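## Task

Bring plate hotel H1 into line with its manifest (slot 1: G51, slot 2: G16, slot 3: empty, slot 4: C15). When finished: every manifest plate that carries a label, including one sitting on landing nest L1, is pushed fully home in its listed slot with its ID label facing the front; every plate absent from the manifest or lacking a label sits flat within the locators of an unoccupied quarantine nest (QR1 or QR2); a slot whose listed ID appears on no plate is left empty; plates that were already correctly stored or already quarantined are undisturbed. Then open the gripper and move the arm away.

## Robot and tools

ROBOT. One arm (yam_ultra) with six revolute joints and a two-finger parallel gripper; one number drives both fingers. The URDF link pinch sits between the finger pads about 1 cm back from the tips; the fingers point along its +z and close along its y. The wrist camera rides on the gripper.

FRAME. Scene frame: origin on the table surface under the arm base, +z up, +y to the left when facing along +x. The base itself may sit slightly tilted.

STATIONS. H1 is a four-slot plate hotel, slot 1 lowest. Plates are stored short end forward and count as home only when slid against the back stop; releasing a plate far short of that can let it tip off the shelf. Sliding a plate along its H1 shelf is allowed. A blank front end means the plate is reversed or unlabelled. RG is a regrip nest in front of H1; N6 is a recovery nest; both may be used in passing. L1 is the landing nest; QR1 and QR2 are the red quarantine nests. Nest names are printed on deck labels. A held plate may occasionally be jerked briefly, so grip firmly.

execute_actions. Argument actions is a list holding zero or one item; optional pictures (boolean) toggles camera images, which are included by default.
- Empty list: no motion, just returns the current state.
- Motion item: {"rows": [...], "steps": n}. rows holds 1 to 15 rows; steps is 1 to 15 (default 15), each step 1/30 s. Row k is used on step k; if rows run out, the last row repeats. Each row is 7 numbers in this order: waist, shoulder, elbow, wrist pitch, wrist yaw, wrist roll, then gripper opening. The first six are absolute target joint angles in radians (same scale as the Joint positions line), not offsets. Stated ranges: waist -2.618 to 3.054, shoulder 0.000 to 3.142, elbow 0.000 to 3.142, wrist pitch -1.571 to 1.571, wrist yaw -1.571 to 1.571, wrist roll -2.094 to 2.094. The opening is an absolute setting from -1 (closed) to +1 (fully open, 0.094 m pad gap).
- Wait item: {"steps": n} with n up to 300, no command; it counts from the previous result, and your reply time counts toward it.
A call is rejected, with nothing sent, if any target exceeds a range end by over 0.036 rad and is also beyond that joint's last reported angle. True joint ends may differ from the stated ones by up to 0.036 rad; a target past the true end is clipped there and the result may say "joint sent to its limit" (possibly about a prior, still running action). No such message does not prove more travel exists.

MOTION. Each step, each joint's target is held within a lead of its measured angle: waist 0.202, shoulder 0.258, elbow 0.238, wrist pitch 0.573, wrist yaw and roll 0.522 rad. If targets would move the gripper over 70 mm from where it is, all are scaled back. So long moves take several steps. The arm keeps heading for your last row while you think or wait, until it has nearly stopped or a step was HELD; after that only a new action moves or presses it further. Fingers still in motion finish moving.

RESULTS. Joint positions and Joint velocities list the six joints in column order (rad, rad/s), then the pad gap (m, m/s). grip_measured reports the finger opening on the command scale; readings can be offset by about 1 mm throughout a scene. Between the extremes, the fingers go to where grip_measured equals your number. To hold something, command below grip_measured: roughly 0.03 lower holds firmly, less lower holds lightly. Pad force caps near 50 to 62 N (lower on some grippers, and lower for parts under about 2 mm thick); first contact can spike. "joint command not followed" means the clearance check altered or blocked targets; mounting blocks and posts count as arm. HELD marks steps where your row was not fully sent.

HEAT. Holding loads warms motors, even while idle. MOTOR HOT appears from 75 °C. At 90 °C the arm halts for 10 s (that threshold then rests 5 min, after which 90 °C halts it again); at 100 °C motors and gripper release and the arm drops. Halts show as OVER-TEMPERATURE FAULT. Heat partly carries into the next scene. Avoid long holds.

zoom_image: camera (cam_head_left, cam_head_right, cam_high, cam_low, cam_wrist) and region [x0, y0, x1, y1] in pixels of that camera's last full 504x504 image, origin top-left, at most 504 by 504. Calibration (intrinsics and world-to-camera poses) was supplied for fixed cameras; cam_high looks down from about (0.30, 0.65, 1.17) m and cam_low from about (1.17, 0.24, 0.43) m; the head cameras sit near (0.1 to 0.16, -0.36 to -0.39, 0.83) m; cam_wrist is fisheye with no given pose.

read_manual: optional section "licences"; returns licence text only, no motion.

finished_scene: scene (integer, the current scene's number). Replying without any tool call ends everything.

ORDER. Look first, identify plates and labels (zoom as needed), move plates, push stored ones home, release, retract clear, then call finished_scene.

AVOID. Dropping or slamming plates, striking fixtures hard, forceful pushes, jerky motion, and anything leaving the table, which ends the scene.

Each tool is called as a command line: name --argument value for each argument, lists and objects as JSON in quotes; but a table of rows of numbers goes row by row, as --pt "numbers of a row", without its own name.

## Session

execute_actions --actions '[]'

Scene clock: 0.00 s of 15600.00 s.
grip_measured=+1.000
Joint positions: [-1.413  2.052  0.564  0.181 -0.357 -1.143  0.094]
Joint velocities: [-0.017  0.002 -0.002  0.022  0.037  0.037  0.   ]
Motor temperatures (°C, as the motors report them): [25 27 27 28 28 24]

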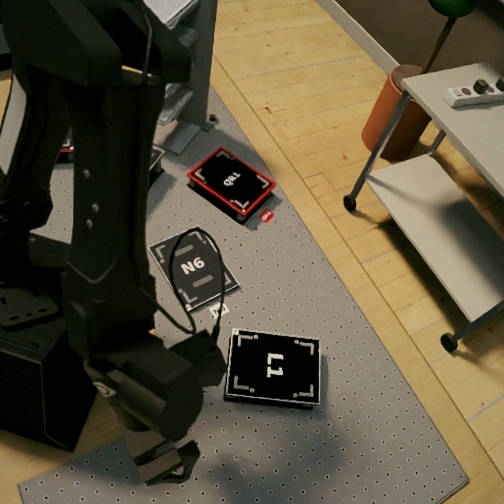

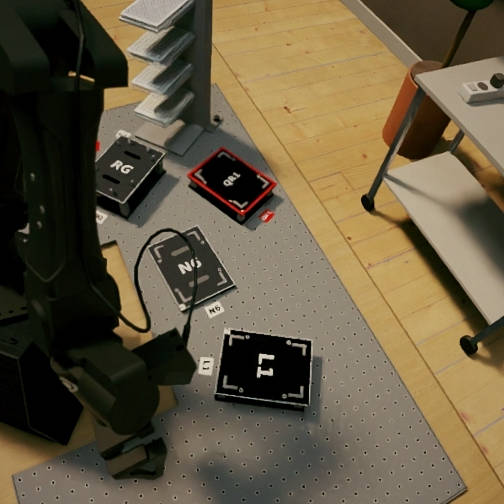

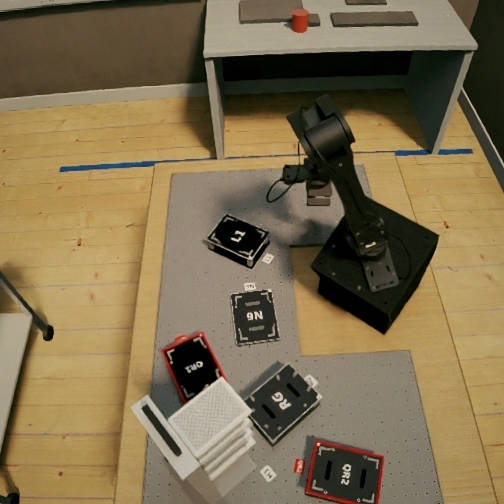

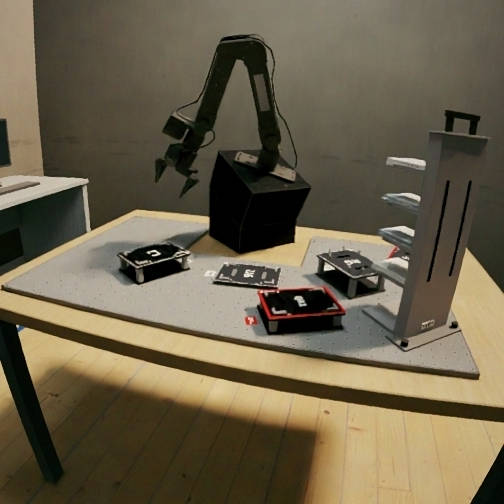

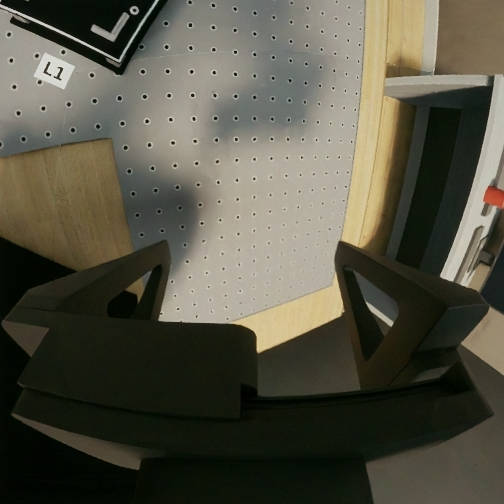

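zoom_image --camera "cam_low" --region '[130,20,330,260]'

zoom_image --camera "cam_high" --region '[250,80,450,340]'

zoom_image --camera "cam_head_right" --region '[80,0,290,230]'

zoom_image --camera "cam_high" --region '[120,320,400,504]'

zoom_image --camera "cam_low" --region '[300,100,504,360]'

Region (130, 20, 330, 260) of cam_low's 504x504 image, scaled by 2.100, with more detail than that image has.

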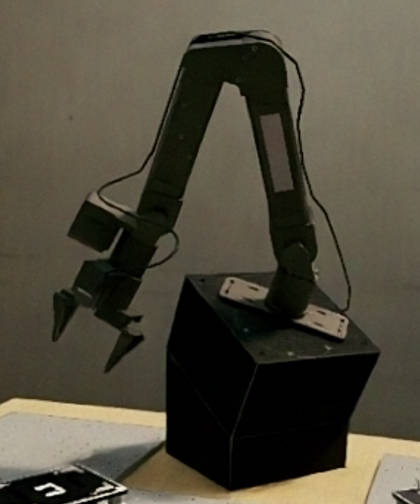

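Region (250, 80, 450, 340) of cam_high's 504x504 image, scaled by 1.938, with more detail than that image has; it fills the left 388 columns of this view, and the rest is white.

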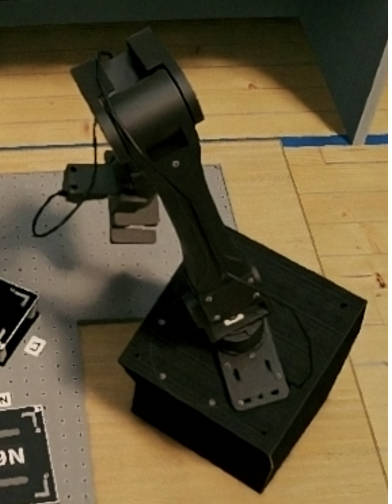

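Region (80, 0, 290, 230) of cam_head_right's 504x504 image, scaled by 2.191, with more detail than that image has; it fills the left 460 columns of this view, and the rest is white.

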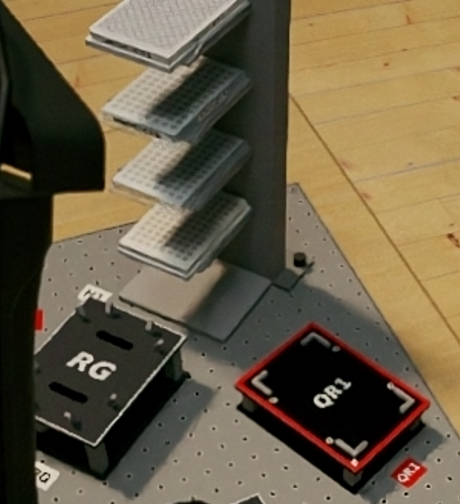

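Region (120, 320, 400, 504) of cam_high's 504x504 image, scaled by 1.800, with more detail than that image has; it fills the top 331 rows of this view, and the rest is white.

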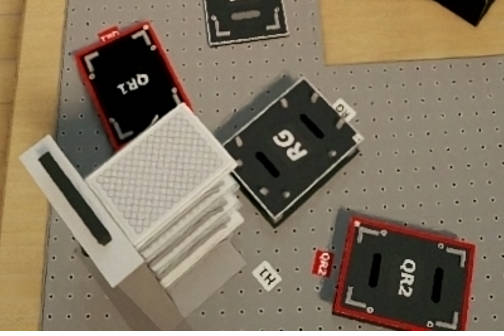

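Region (300, 100, 504, 360) of cam_low's 504x504 image, scaled by 1.938, with more detail than that image has; it fills the left 395 columns of this view, and the rest is white.

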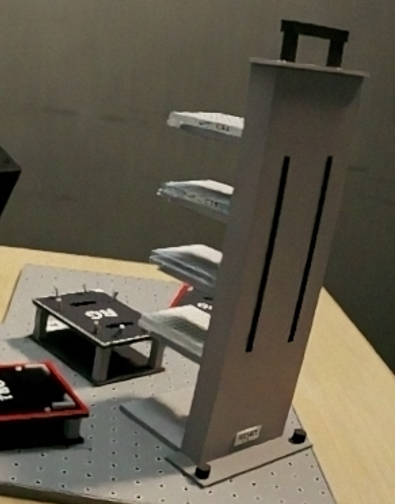

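execute_actions --actions '[{"rows":[[-1.413,0.4,0.2,0.3,0,0,1]]}]' --pictures false

execute_actions --actions '[{"steps":45}]'

Scene clock: 13.47 s of 15600.00 s.
grip_measured=+1.000
Joint positions: [-1.409  0.764  0.181  0.275 -0.027 -0.089  0.094]
Joint velocities: [ 0.002 -2.659  0.022  0.11   0.037  0.462  0.   ]
Motor temperatures (°C, as the motors report them): [25 28 28 29 28 24]
Steps of this call (steps 1 to 90: nothing new was sent; then 9.97 s passed at rest; steps 91 to 105: all 15 steps of this action). Readings (joint positions):
91: [-1.410 2.021 0.531 0.211 -0.306 -1.065]
92: [-1.409 1.942 0.461 0.240 -0.242 -0.965]
94: [-1.409 1.751 0.310 0.261 -0.156 -0.769]
98: [-1.409 1.395 0.181 0.229 -0.070 -0.385]
105: the state above

Scene clock: 14.97 s of 15600.00 s.
grip_measured=+1.000
Joint positions: [-1.409  0.4    0.189  0.304 -0.019 -0.009  0.094]
Joint velocities: [-0.012  0.007  0.007 -0.007  0.007 -0.051  0.   ]
Motor temperatures (°C, as the motors report them): [25 28 28 29 28 24]
Steps of this call (steps 1 to 30: the robot went on to your last target; steps 31 to 45: nothing new was sent). Readings (joint positions):
1: [-1.409 0.672 0.181 0.279 -0.025 -0.073]
2: [-1.409 0.579 0.181 0.281 -0.024 -0.060]
4: [-1.409 0.442 0.182 0.304 -0.022 -0.042]
8: [-1.409 0.400 0.189 0.324 -0.020 -0.023]
45: the state above
The arm was judged still, so your last target was given up. Only a new action makes it travel on or press farther. Fingers that are still opening or closing keep moving.

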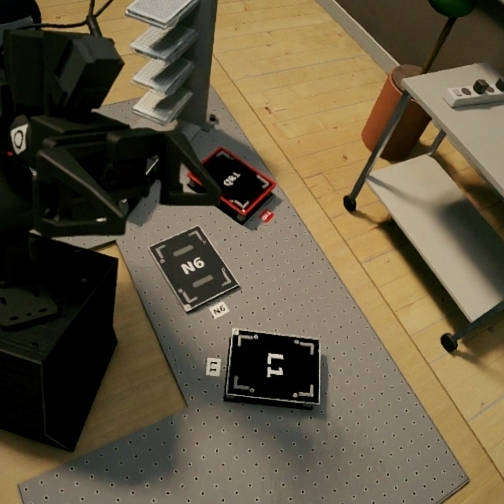

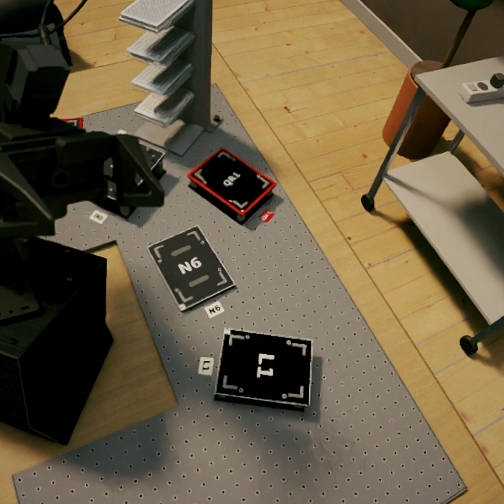

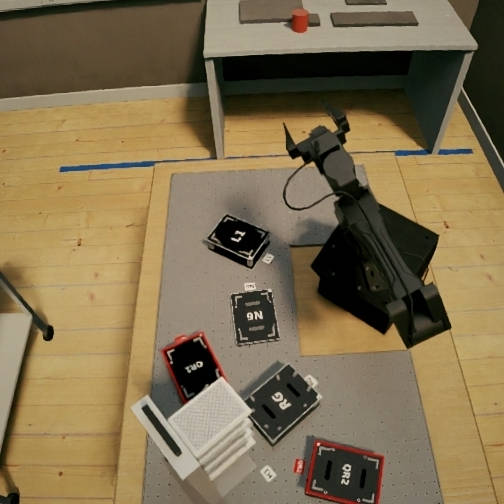

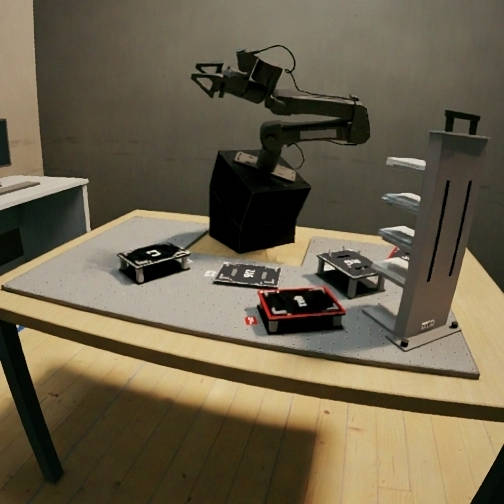

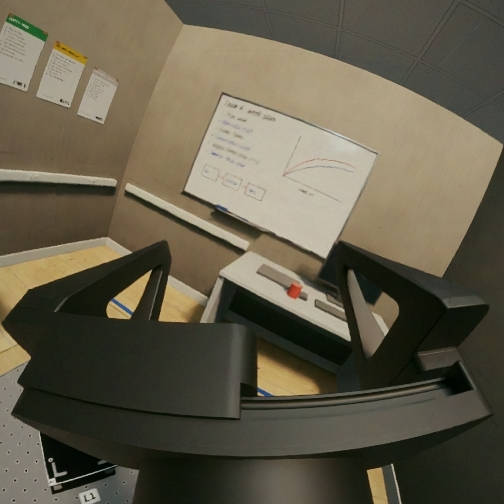

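execute_actions --actions '[{"rows":[[0.4,0.4,0.2,0.3,0,0,1]]}]' --pictures false

execute_actions --actions '[{"steps":30}]'

Scene clock: 16.80 s of 15600.00 s.
grip_measured=+1.000
Joint positions: [-0.334  0.4    0.189  0.298 -0.007 -0.007  0.094]
Joint velocities: [ 2.181  0.002 -0.012 -0.037  0.066 -0.051  0.   ]
Motor temperatures (°C, as the motors report them): [25 28 28 29 28 24]
Steps of this call (steps 1 to 40: nothing new was sent; steps 41 to 55: all 15 steps of this action). Readings (joint positions):
41: [-1.380 0.400 0.189 0.303 -0.003 -0.008]
42: [-1.312 0.400 0.189 0.303 0.001 -0.008]
44: [-1.161 0.400 0.189 0.301 -0.001 -0.008]
48: [-0.861 0.400 0.189 0.300 -0.005 -0.008]
55: the state above

Scene clock: 17.80 s of 15600.00 s.
grip_measured=+1.000
Joint positions: [ 0.397  0.4    0.189  0.296 -0.013 -0.007  0.094]
Joint velocities: [-0.002  0.002 -0.007 -0.051  0.037  0.007  0.   ]
Motor temperatures (°C, as the motors report them): [25 28 28 30 28 24]
Steps of this call (steps 1 to 30: the robot went on to your last target). Readings (joint positions):
1: [-0.259 0.400 0.189 0.298 -0.007 -0.007]
2: [-0.184 0.400 0.189 0.297 -0.007 -0.007]
4: [-0.034 0.400 0.189 0.297 -0.007 -0.007]
8: [0.265 0.400 0.189 0.297 -0.005 -0.007]
30: the state above
The arm was judged still, so your last target was given up. Only a new action makes it travel on or press farther. Fingers that are still opening or closing keep moving.

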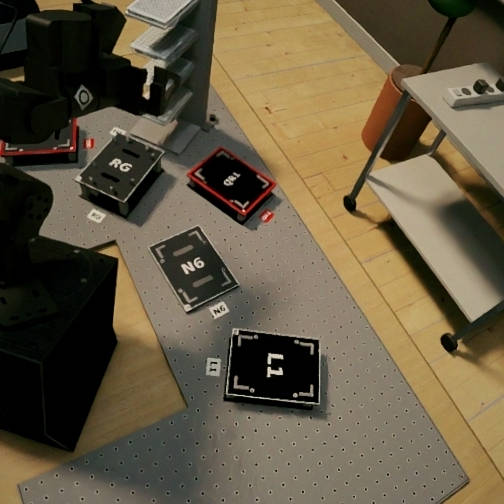

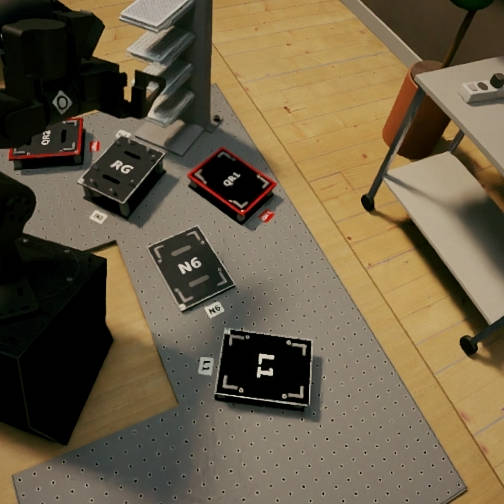

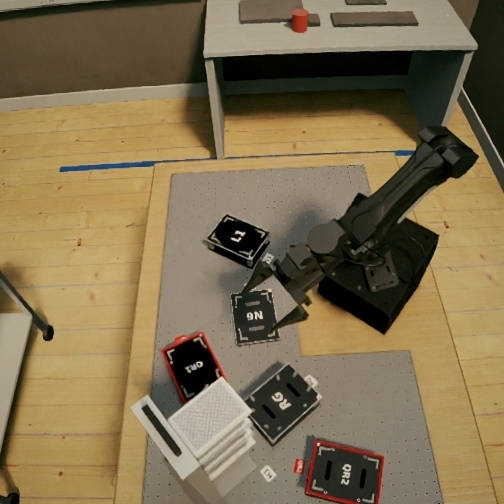

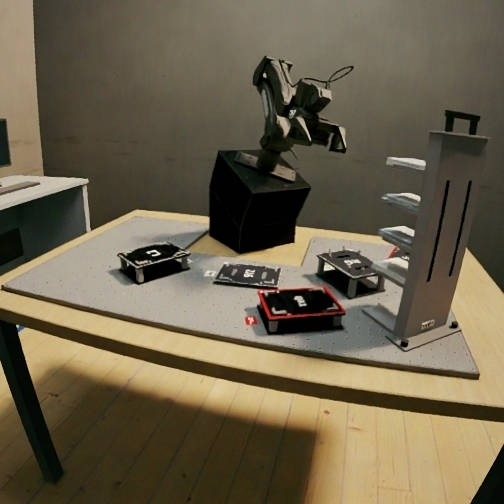

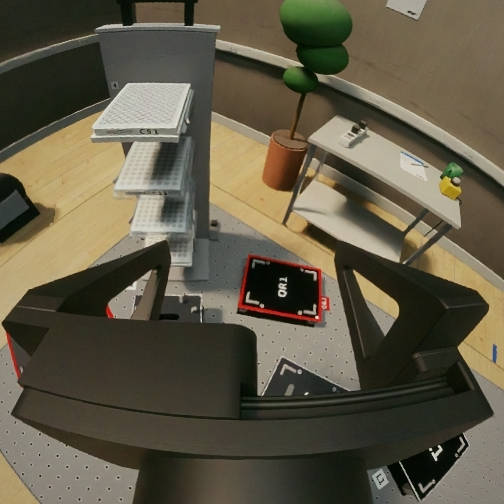

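zoom_image --camera "cam_wrist" --region '[70,20,250,300]'

zoom_image --camera "cam_low" --region '[360,140,450,300]'

zoom_image --camera "cam_head_left" --region '[0,100,290,330]'

Region (70, 20, 250, 300) of cam_wrist's 504x504 image, scaled by 1.800, with more detail than that image has; it fills the left 324 columns of this view, and the rest is white.

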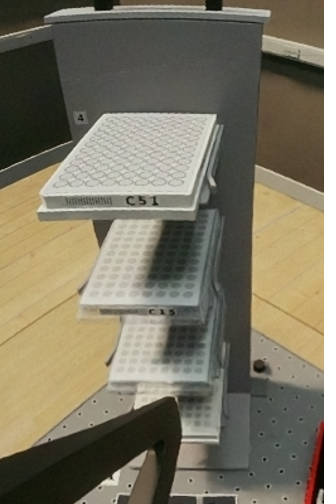

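Region (360, 140, 450, 300) of cam_low's 504x504 image, scaled by 3.150, with more detail than that image has; it fills the left 284 columns of this view, and the rest is white.

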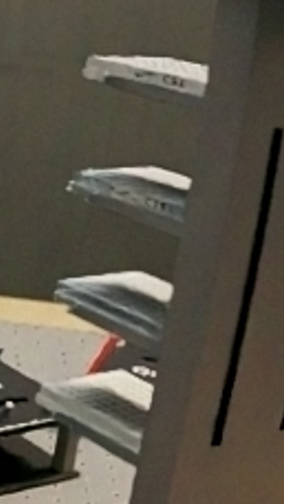

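Region (0, 100, 290, 330) of cam_head_left's 504x504 image, scaled by 1.738, with more detail than that image has; it fills the top 400 rows of this view, and the rest is white.

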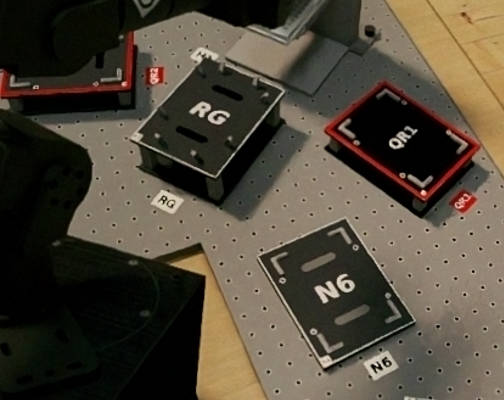

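zoom_image --camera "cam_high" --region '[160,370,270,500]'

zoom_image --camera "cam_wrist" --region '[85,75,205,205]'

Region (160, 370, 270, 500) of cam_high's 504x504 image, scaled by 3.877, with more detail than that image has; it fills the left 426 columns of this view, and the rest is white.

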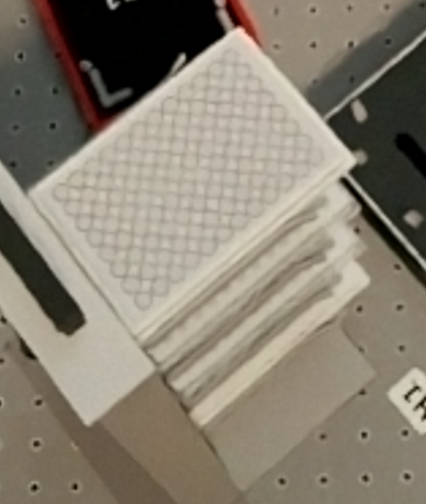

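Region (85, 75, 205, 205) of cam_wrist's 504x504 image, scaled by 3.877, with more detail than that image has; it fills the left 465 columns of this view, and the rest is white.

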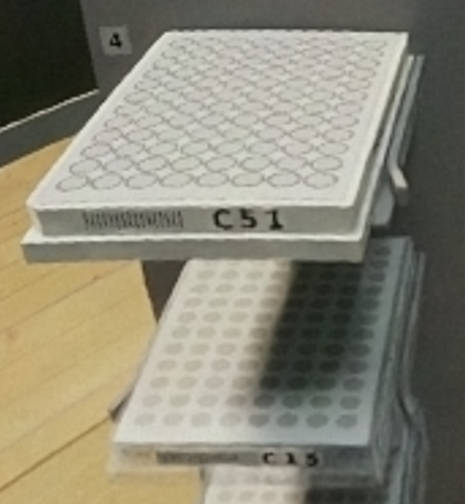

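execute_actions --actions '[{"rows":[[0.5,0.55,0.23,0.45,0.06,0,1],[0.5,0.55,0.23,0.45,0.06,0,1],[0.5,0.55,0.23,0.45,0.06,0,1],[0.59,0.72,0.27,0.6,0.12,0,1],[0.59,0.72,0.27,0.6,0.12,0,1],[0.59,0.72,0.27,0.6,0.12,0,1],[0.67,0.88,0.3,0.76,0.18,0,1],[0.67,0.88,0.3,0.76,0.18,0,1],[0.67,0.88,0.3,0.76,0.18,0,1],[0.76,1.04,0.34,0.91,0.24,0,1],[0.76,1.04,0.34,0.91,0.24,0,1],[0.76,1.04,0.34,0.91,0.24,0,1],[0.835,1.195,0.377,1.066,0.3,0.012,1]]}]' --pictures false

execute_actions --actions '[{"steps":20}]'

Scene clock: 30.63 s of 15600.00 s.
grip_measured=+1.000
Joint positions: [ 0.809  1.158  0.34   0.876  0.223 -0.     0.094]
Joint velocities: [0.525 1.096 0.33  0.945 0.256 0.037 0.   ]
Motor temperatures (°C, as the motors report them): [25 27 29 32 28 24]
Steps of this call (steps 1 to 90: nothing new was sent; then 9.33 s passed at rest; steps 91 to 105: all 15 steps of this action). Readings (joint positions):
91: [0.412 0.421 0.189 0.318 0.002 -0.007]
92: [0.443 0.466 0.195 0.348 0.014 -0.006]
94: [0.499 0.558 0.203 0.400 0.037 -0.006]
98: [0.621 0.795 0.246 0.551 0.099 -0.005]
105: the state above

Scene clock: 31.30 s of 15600.00 s.
grip_measured=+1.000
Joint positions: [0.83  1.202 0.347 1.038 0.288 0.006 0.094]
Joint velocities: [-0.022  0.012  0.002  0.051 -0.037  0.022  0.   ]
Motor temperatures (°C, as the motors report them): [25 27 29 32 28 24]
Steps of this call (steps 1 to 20: the robot went on to your last target). Readings (joint positions):
1: [0.823 1.186 0.346 0.905 0.232 0.001]
2: [0.829 1.199 0.347 0.926 0.240 0.001]
4: [0.830 1.202 0.347 0.959 0.256 0.003]
8: [0.830 1.202 0.347 1.011 0.276 0.004]
20: the state above

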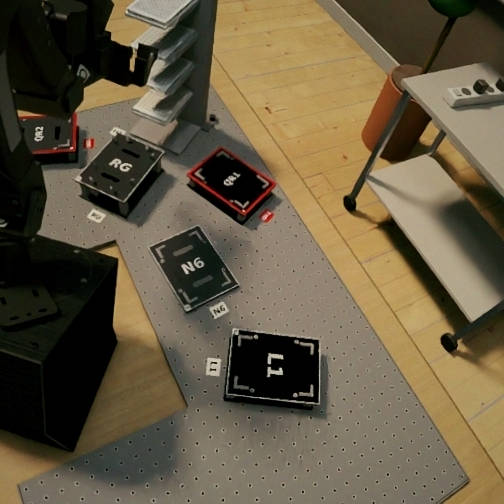

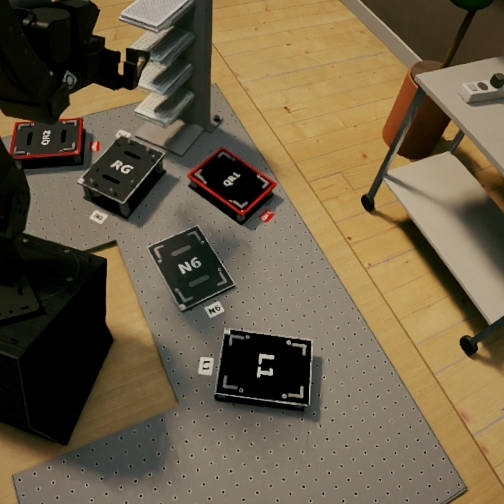

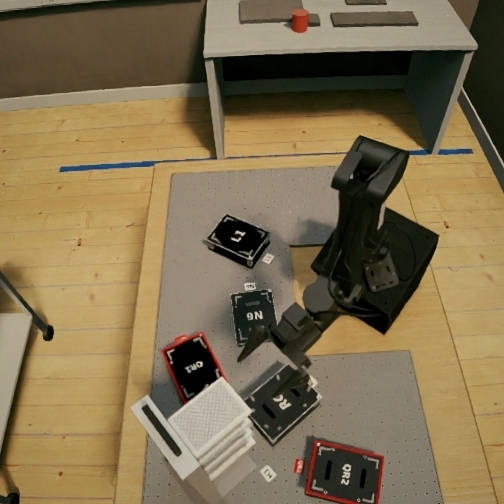

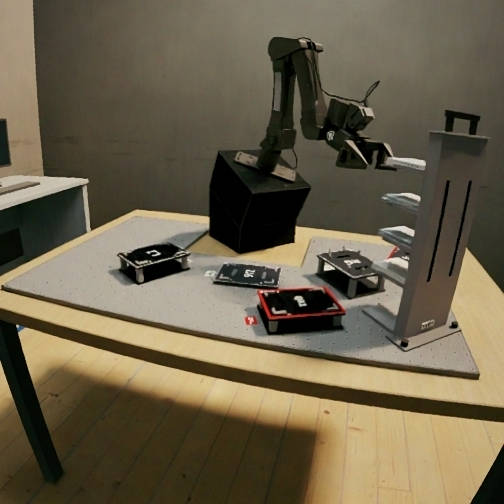

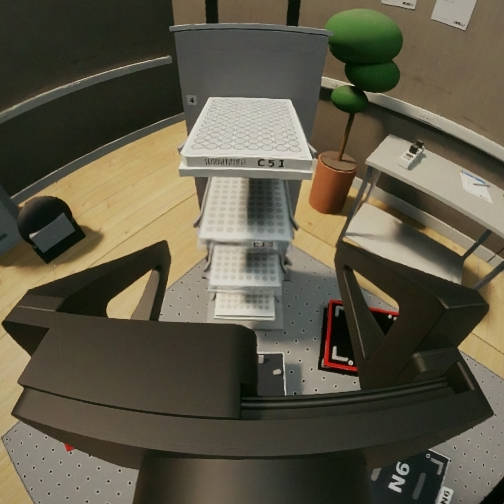

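zoom_image --camera "cam_wrist" --region '[150,80,350,340]'

Region (150, 80, 350, 340) of cam_wrist's 504x504 image, scaled by 1.938, with more detail than that image has; it fills the left 388 columns of this view, and the rest is white.

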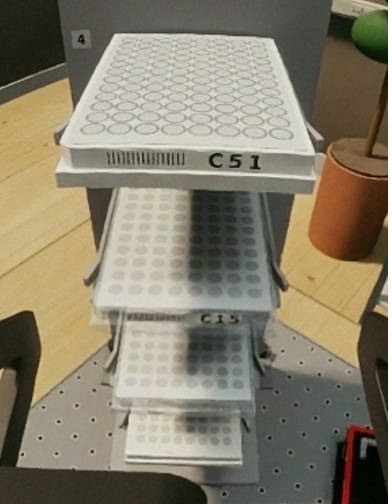

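execute_actions --actions '[{"rows":[[0.8,1.05,0.3,0.8,0.2,0,1],[0.8,1.05,0.3,0.8,0.2,0,1],[0.8,1.05,0.3,0.8,0.2,0,1],[0.8,1.05,0.3,0.8,0.2,0,1],[0.77,0.9,0.3,0.5,0.1,0,1],[0.77,0.9,0.3,0.5,0.1,0,1],[0.77,0.9,0.3,0.5,0.1,0,1],[0.77,0.9,0.3,0.5,0.1,0,1],[0.73,0.7,0.3,-0.09,-0.012,0,1]]}]' --pictures false

execute_actions --actions '[{"steps":25}]'

zoom_image --camera "cam_wrist" --region '[60,60,280,280]'

zoom_image --camera "cam_wrist" --region '[240,80,460,300]'

Scene clock: 42.83 s of 15600.00 s.
grip_measured=+1.000
Joint positions: [0.74  0.711 0.305 0.107 0.036 0.004 0.094]
Joint velocities: [ 0.017 -0.012  0.002 -1.516 -0.3   -0.037  0.   ]
Motor temperatures (°C, as the motors report them): [25 28 29 34 28 24]
Steps of this call (steps 1 to 15: the robot went on to your last target; steps 16 to 90: nothing new was sent; then 8.03 s passed at rest; steps 91 to 105: all 15 steps of this action). Readings (joint positions):
91: [0.827 1.183 0.345 1.004 0.276 0.006]
92: [0.821 1.144 0.334 0.955 0.260 0.005]
94: [0.812 1.083 0.315 0.902 0.244 0.005]
98: [0.782 0.931 0.307 0.672 0.168 0.005]
105: the state above

Scene clock: 43.67 s of 15600.00 s.
grip_measured=+1.000
Joint positions: [ 0.74   0.711  0.305 -0.088 -0.001  0.004  0.094]
Joint velocities: [-0.007  0.002  0.007 -0.022  0.066  0.007  0.   ]
Motor temperatures (°C, as the motors report them): [25 28 29 33 28 24]
Steps of this call (steps 1 to 25: the robot went on to your last target). Readings (joint positions):
1: [0.740 0.711 0.305 0.061 0.028 0.004]
2: [0.740 0.711 0.305 0.025 0.022 0.004]
4: [0.740 0.711 0.305 -0.022 0.013 0.004]
8: [0.740 0.711 0.305 -0.066 0.004 0.004]
25: the state above

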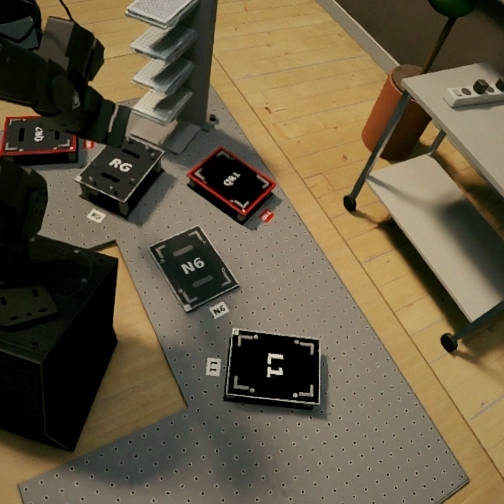

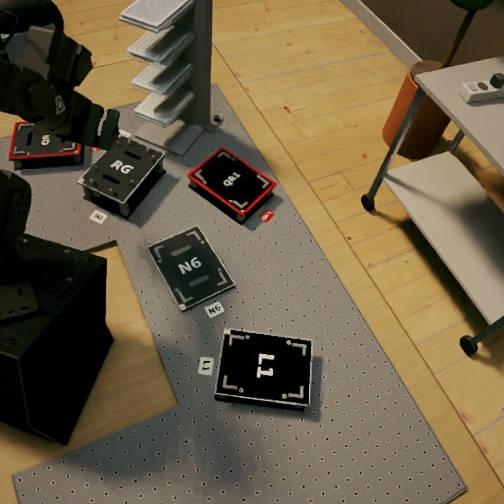

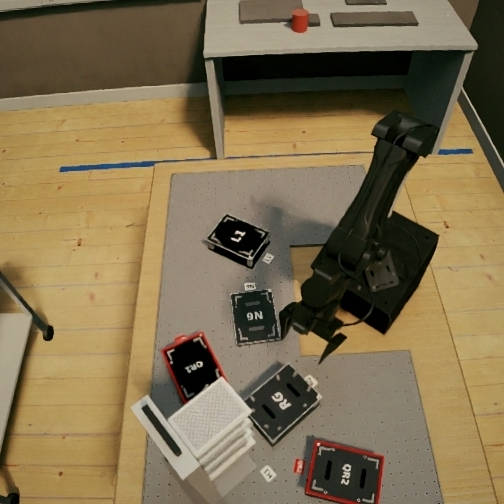

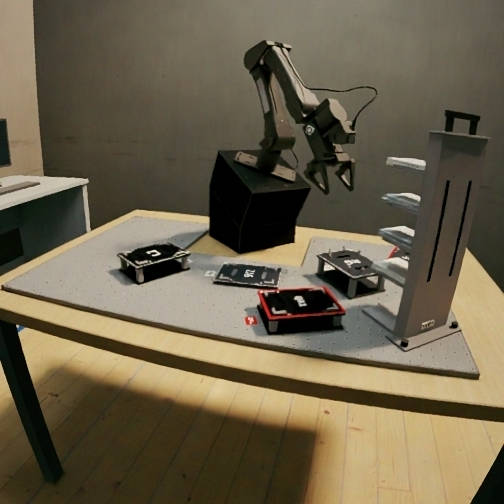

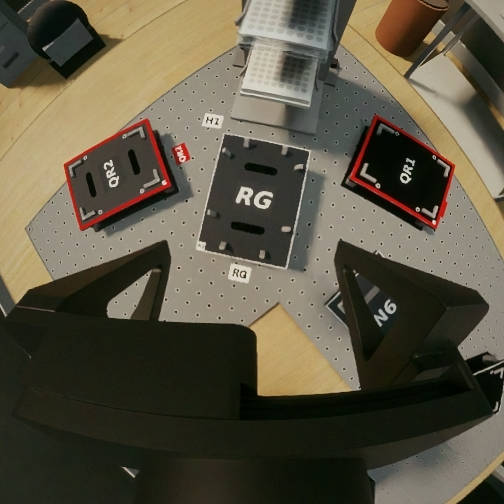

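Region (60, 60, 280, 280) of cam_wrist's 504x504 image, scaled by 2.291, with more detail than that image has.

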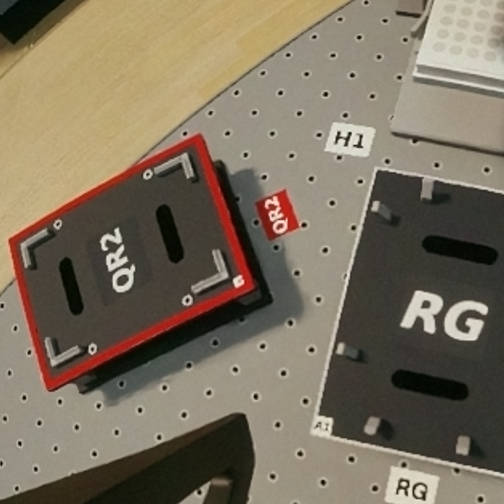

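Region (240, 80, 460, 300) of cam_wrist's 504x504 image, scaled by 2.291, with more detail than that image has.

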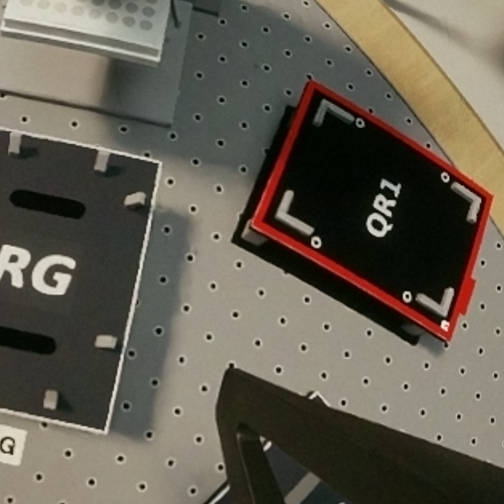

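execute_actions --actions '[{"rows":[[0.74,0.75,0.5,-0.2,0.04,0.04,1],[0.74,0.75,0.5,-0.2,0.04,0.04,1],[0.74,0.75,0.5,-0.2,0.04,0.04,1],[0.75,0.85,0.7,-0.3,0.08,0.08,1],[0.75,0.85,0.7,-0.3,0.08,0.08,1],[0.75,0.85,0.7,-0.3,0.08,0.08,1],[0.75,0.95,0.9,-0.4,0.12,0.12,1],[0.75,0.95,0.9,-0.4,0.12,0.12,1],[0.75,0.95,0.9,-0.4,0.12,0.12,1],[0.76,1.07,1.05,-0.41,0.15,0.16,1],[0.76,1.07,1.05,-0.41,0.15,0.16,1],[0.76,1.07,1.05,-0.41,0.15,0.16,1],[0.765,1.167,1.145,-0.41,0.163,0.176,1]]}]' --pictures false

execute_actions --actions '[{"steps":20}]'

zoom_image --camera "cam_head_right" --region '[60,0,220,110]'

zoom_image --camera "cam_low" --region '[330,80,450,200]'

Scene clock: 59.87 s of 15600.00 s.
grip_measured=+1.000
Joint positions: [ 0.754  1.133  1.106 -0.356  0.127  0.141  0.094]
Joint velocities: [0.032 0.725 0.618 0.007 0.051 0.198 0.   ]
Motor temperatures (°C, as the motors report them): [25 28 29 33 28 24]
Steps of this call (steps 1 to 15: the robot went on to your last target; steps 16 to 90: nothing new was sent; then 12.70 s passed at rest; steps 91 to 105: all 15 steps of this action). Readings (joint positions):
91: [0.740 0.717 0.327 -0.121 0.002 0.009]
92: [0.740 0.734 0.364 -0.160 0.008 0.014]
94: [0.740 0.766 0.455 -0.205 0.021 0.027]
98: [0.740 0.896 0.728 -0.304 0.062 0.068]
105: the state above

Scene clock: 60.53 s of 15600.00 s.
grip_measured=+1.000
Joint positions: [ 0.756  1.178  1.122 -0.408  0.149  0.17   0.094]
Joint velocities: [ 0.002  0.002 -0.002  0.007  0.022 -0.051  0.   ]
Motor temperatures (°C, as the motors report them): [25 28 29 33 28 24]
Steps of this call (steps 1 to 20: the robot went on to your last target). Readings (joint positions):
1: [0.755 1.152 1.120 -0.355 0.131 0.147]
2: [0.756 1.163 1.122 -0.357 0.134 0.151]
4: [0.756 1.175 1.122 -0.380 0.139 0.158]
8: [0.756 1.178 1.122 -0.401 0.145 0.165]
20: the state above

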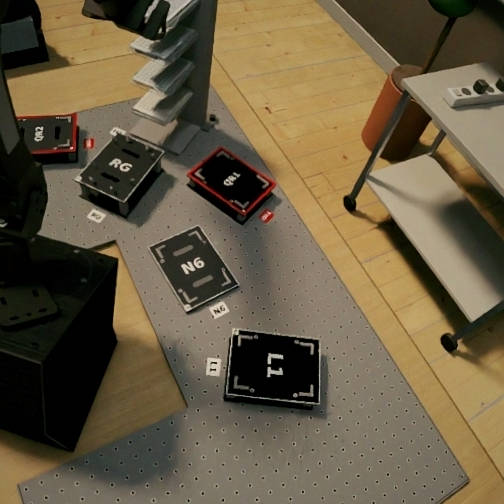

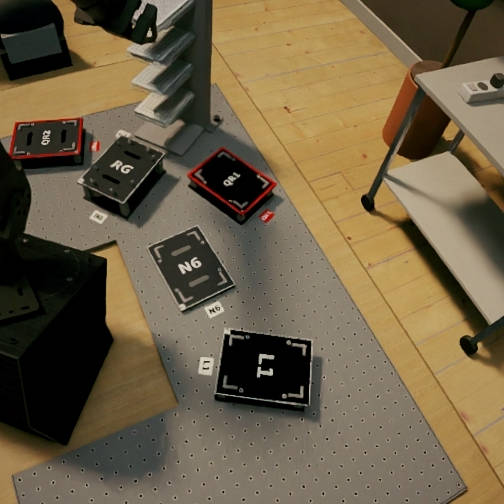

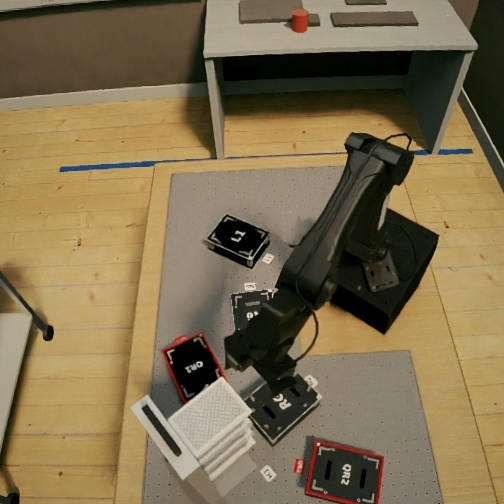

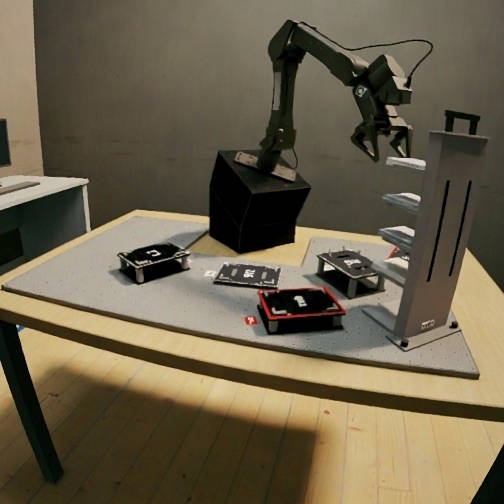

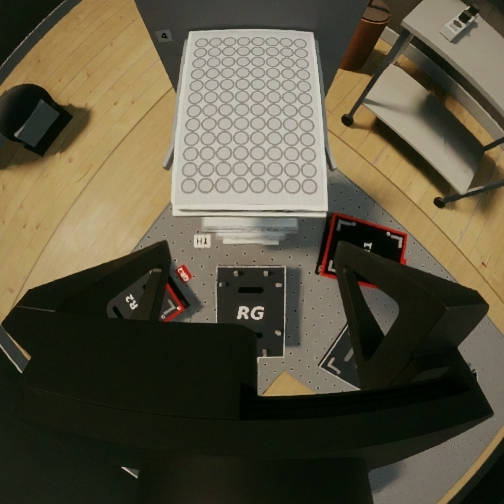

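Region (60, 0, 220, 110) of cam_head_right's 504x504 image, scaled by 3.150, with more detail than that image has; it fills the top 346 rows of this view, and the rest is white.

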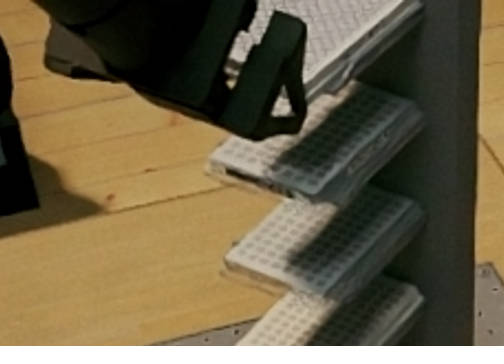

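Region (330, 80, 450, 200) of cam_low's 504x504 image, scaled by 4.200, with more detail than that image has.

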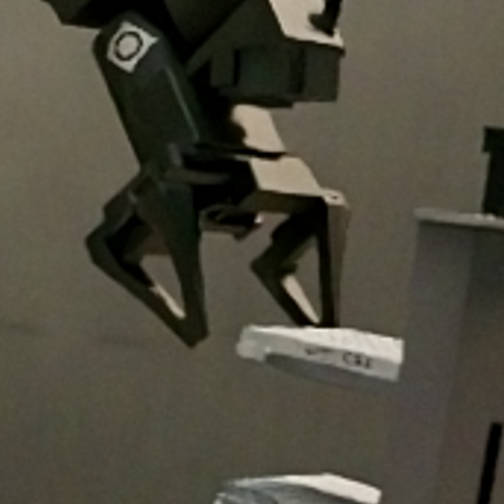

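execute_actions --actions '[{"rows":[[0.745,1.18,1.17,-0.42,0.135,0.163,1],[0.742,1.19,1.185,-0.425,0.13,0.16,1],[0.74,1.203,1.2,-0.43,0.127,0.158,1],[0.737,1.215,1.213,-0.432,0.124,0.156,1],[0.735,1.227,1.226,-0.434,0.121,0.155,1],[0.732,1.239,1.239,-0.436,0.118,0.154,1],[0.73,1.251,1.252,-0.438,0.116,0.153,1],[0.727,1.263,1.265,-0.439,0.114,0.152,1],[0.725,1.274,1.278,-0.439,0.113,0.152,1],[0.723,1.285,1.29,-0.439,0.113,0.152,1]]}]' --pictures false

execute_actions --actions '[{"steps":10}]'

zoom_image --camera "cam_low" --region '[350,110,450,200]'

Scene clock: 63.27 s of 15600.00 s.
grip_measured=+1.000
Joint positions: [ 0.733  1.291  1.251 -0.435  0.123  0.159  0.094]
Joint velocities: [ 0.002 -0.012  0.002 -0.081 -0.007  0.066  0.   ]
Motor temperatures (°C, as the motors report them): [25 28 29 33 28 24]
Steps of this call (steps 1 to 15: the robot went on to your last target; steps 16 to 67: nothing new was sent; steps 68 to 82: all 15 steps of this action). Readings (joint positions):
68: [0.756 1.178 1.122 -0.410 0.148 0.170]
69: [0.756 1.179 1.126 -0.415 0.146 0.169]
71: [0.753 1.195 1.148 -0.427 0.141 0.167]
75: [0.742 1.243 1.206 -0.431 0.131 0.163]
82: the state above

Scene clock: 63.60 s of 15600.00 s.
grip_measured=+1.000
Joint positions: [ 0.733  1.291  1.251 -0.437  0.121  0.158  0.094]
Joint velocities: [ 0.007 -0.012  0.002 -0.022  0.007 -0.037  0.   ]
Motor temperatures (°C, as the motors report them): [25 28 29 33 28 24]
Steps of this call (steps 1 to 10: the robot went on to your last target). Readings (joint positions):
1: [0.733 1.291 1.251 -0.436 0.123 0.159]
2: [0.733 1.291 1.251 -0.437 0.122 0.159]
4: [0.733 1.291 1.251 -0.437 0.121 0.159]
8: [0.733 1.291 1.251 -0.437 0.121 0.158]
10: the state above

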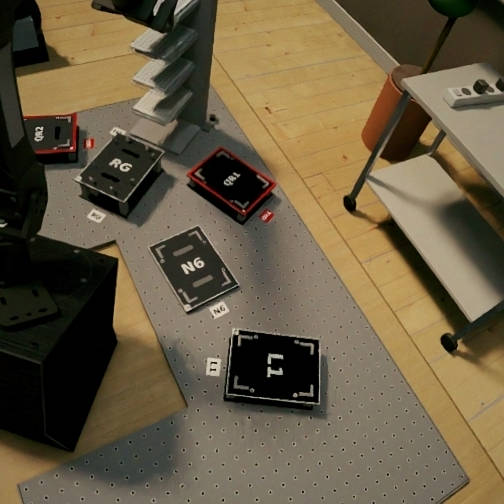

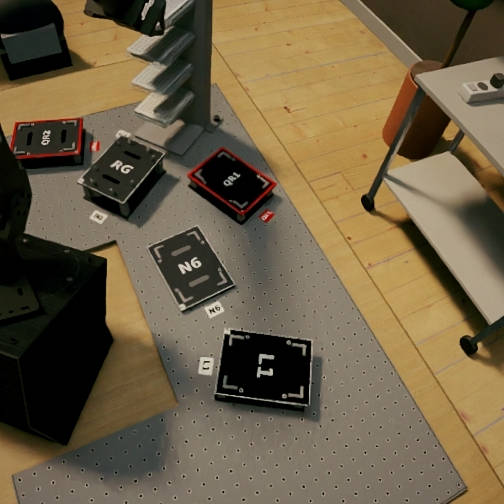

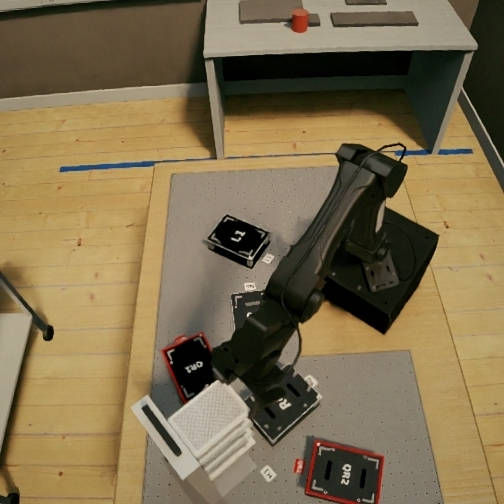

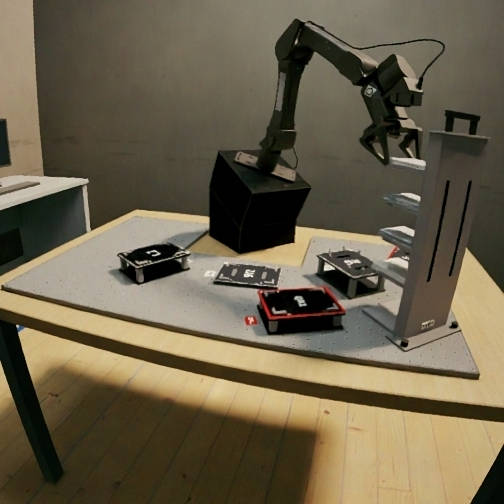

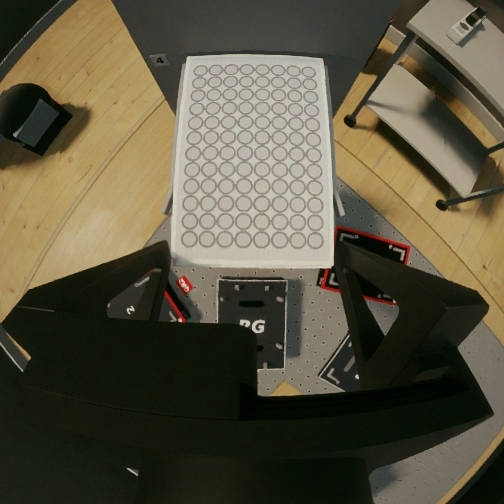

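Region (350, 110, 450, 200) of cam_low's 504x504 image, scaled by 5.040, with more detail than that image has; it fills the top 454 rows of this view, and the rest is white.

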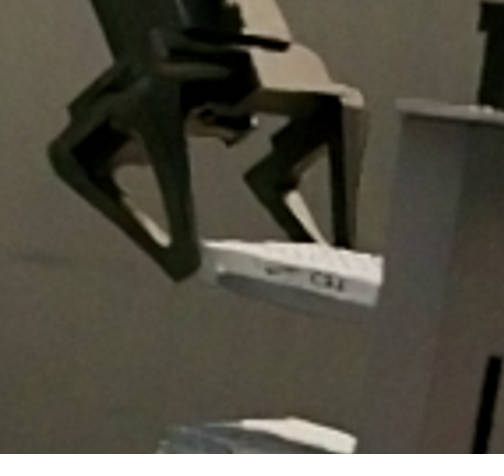

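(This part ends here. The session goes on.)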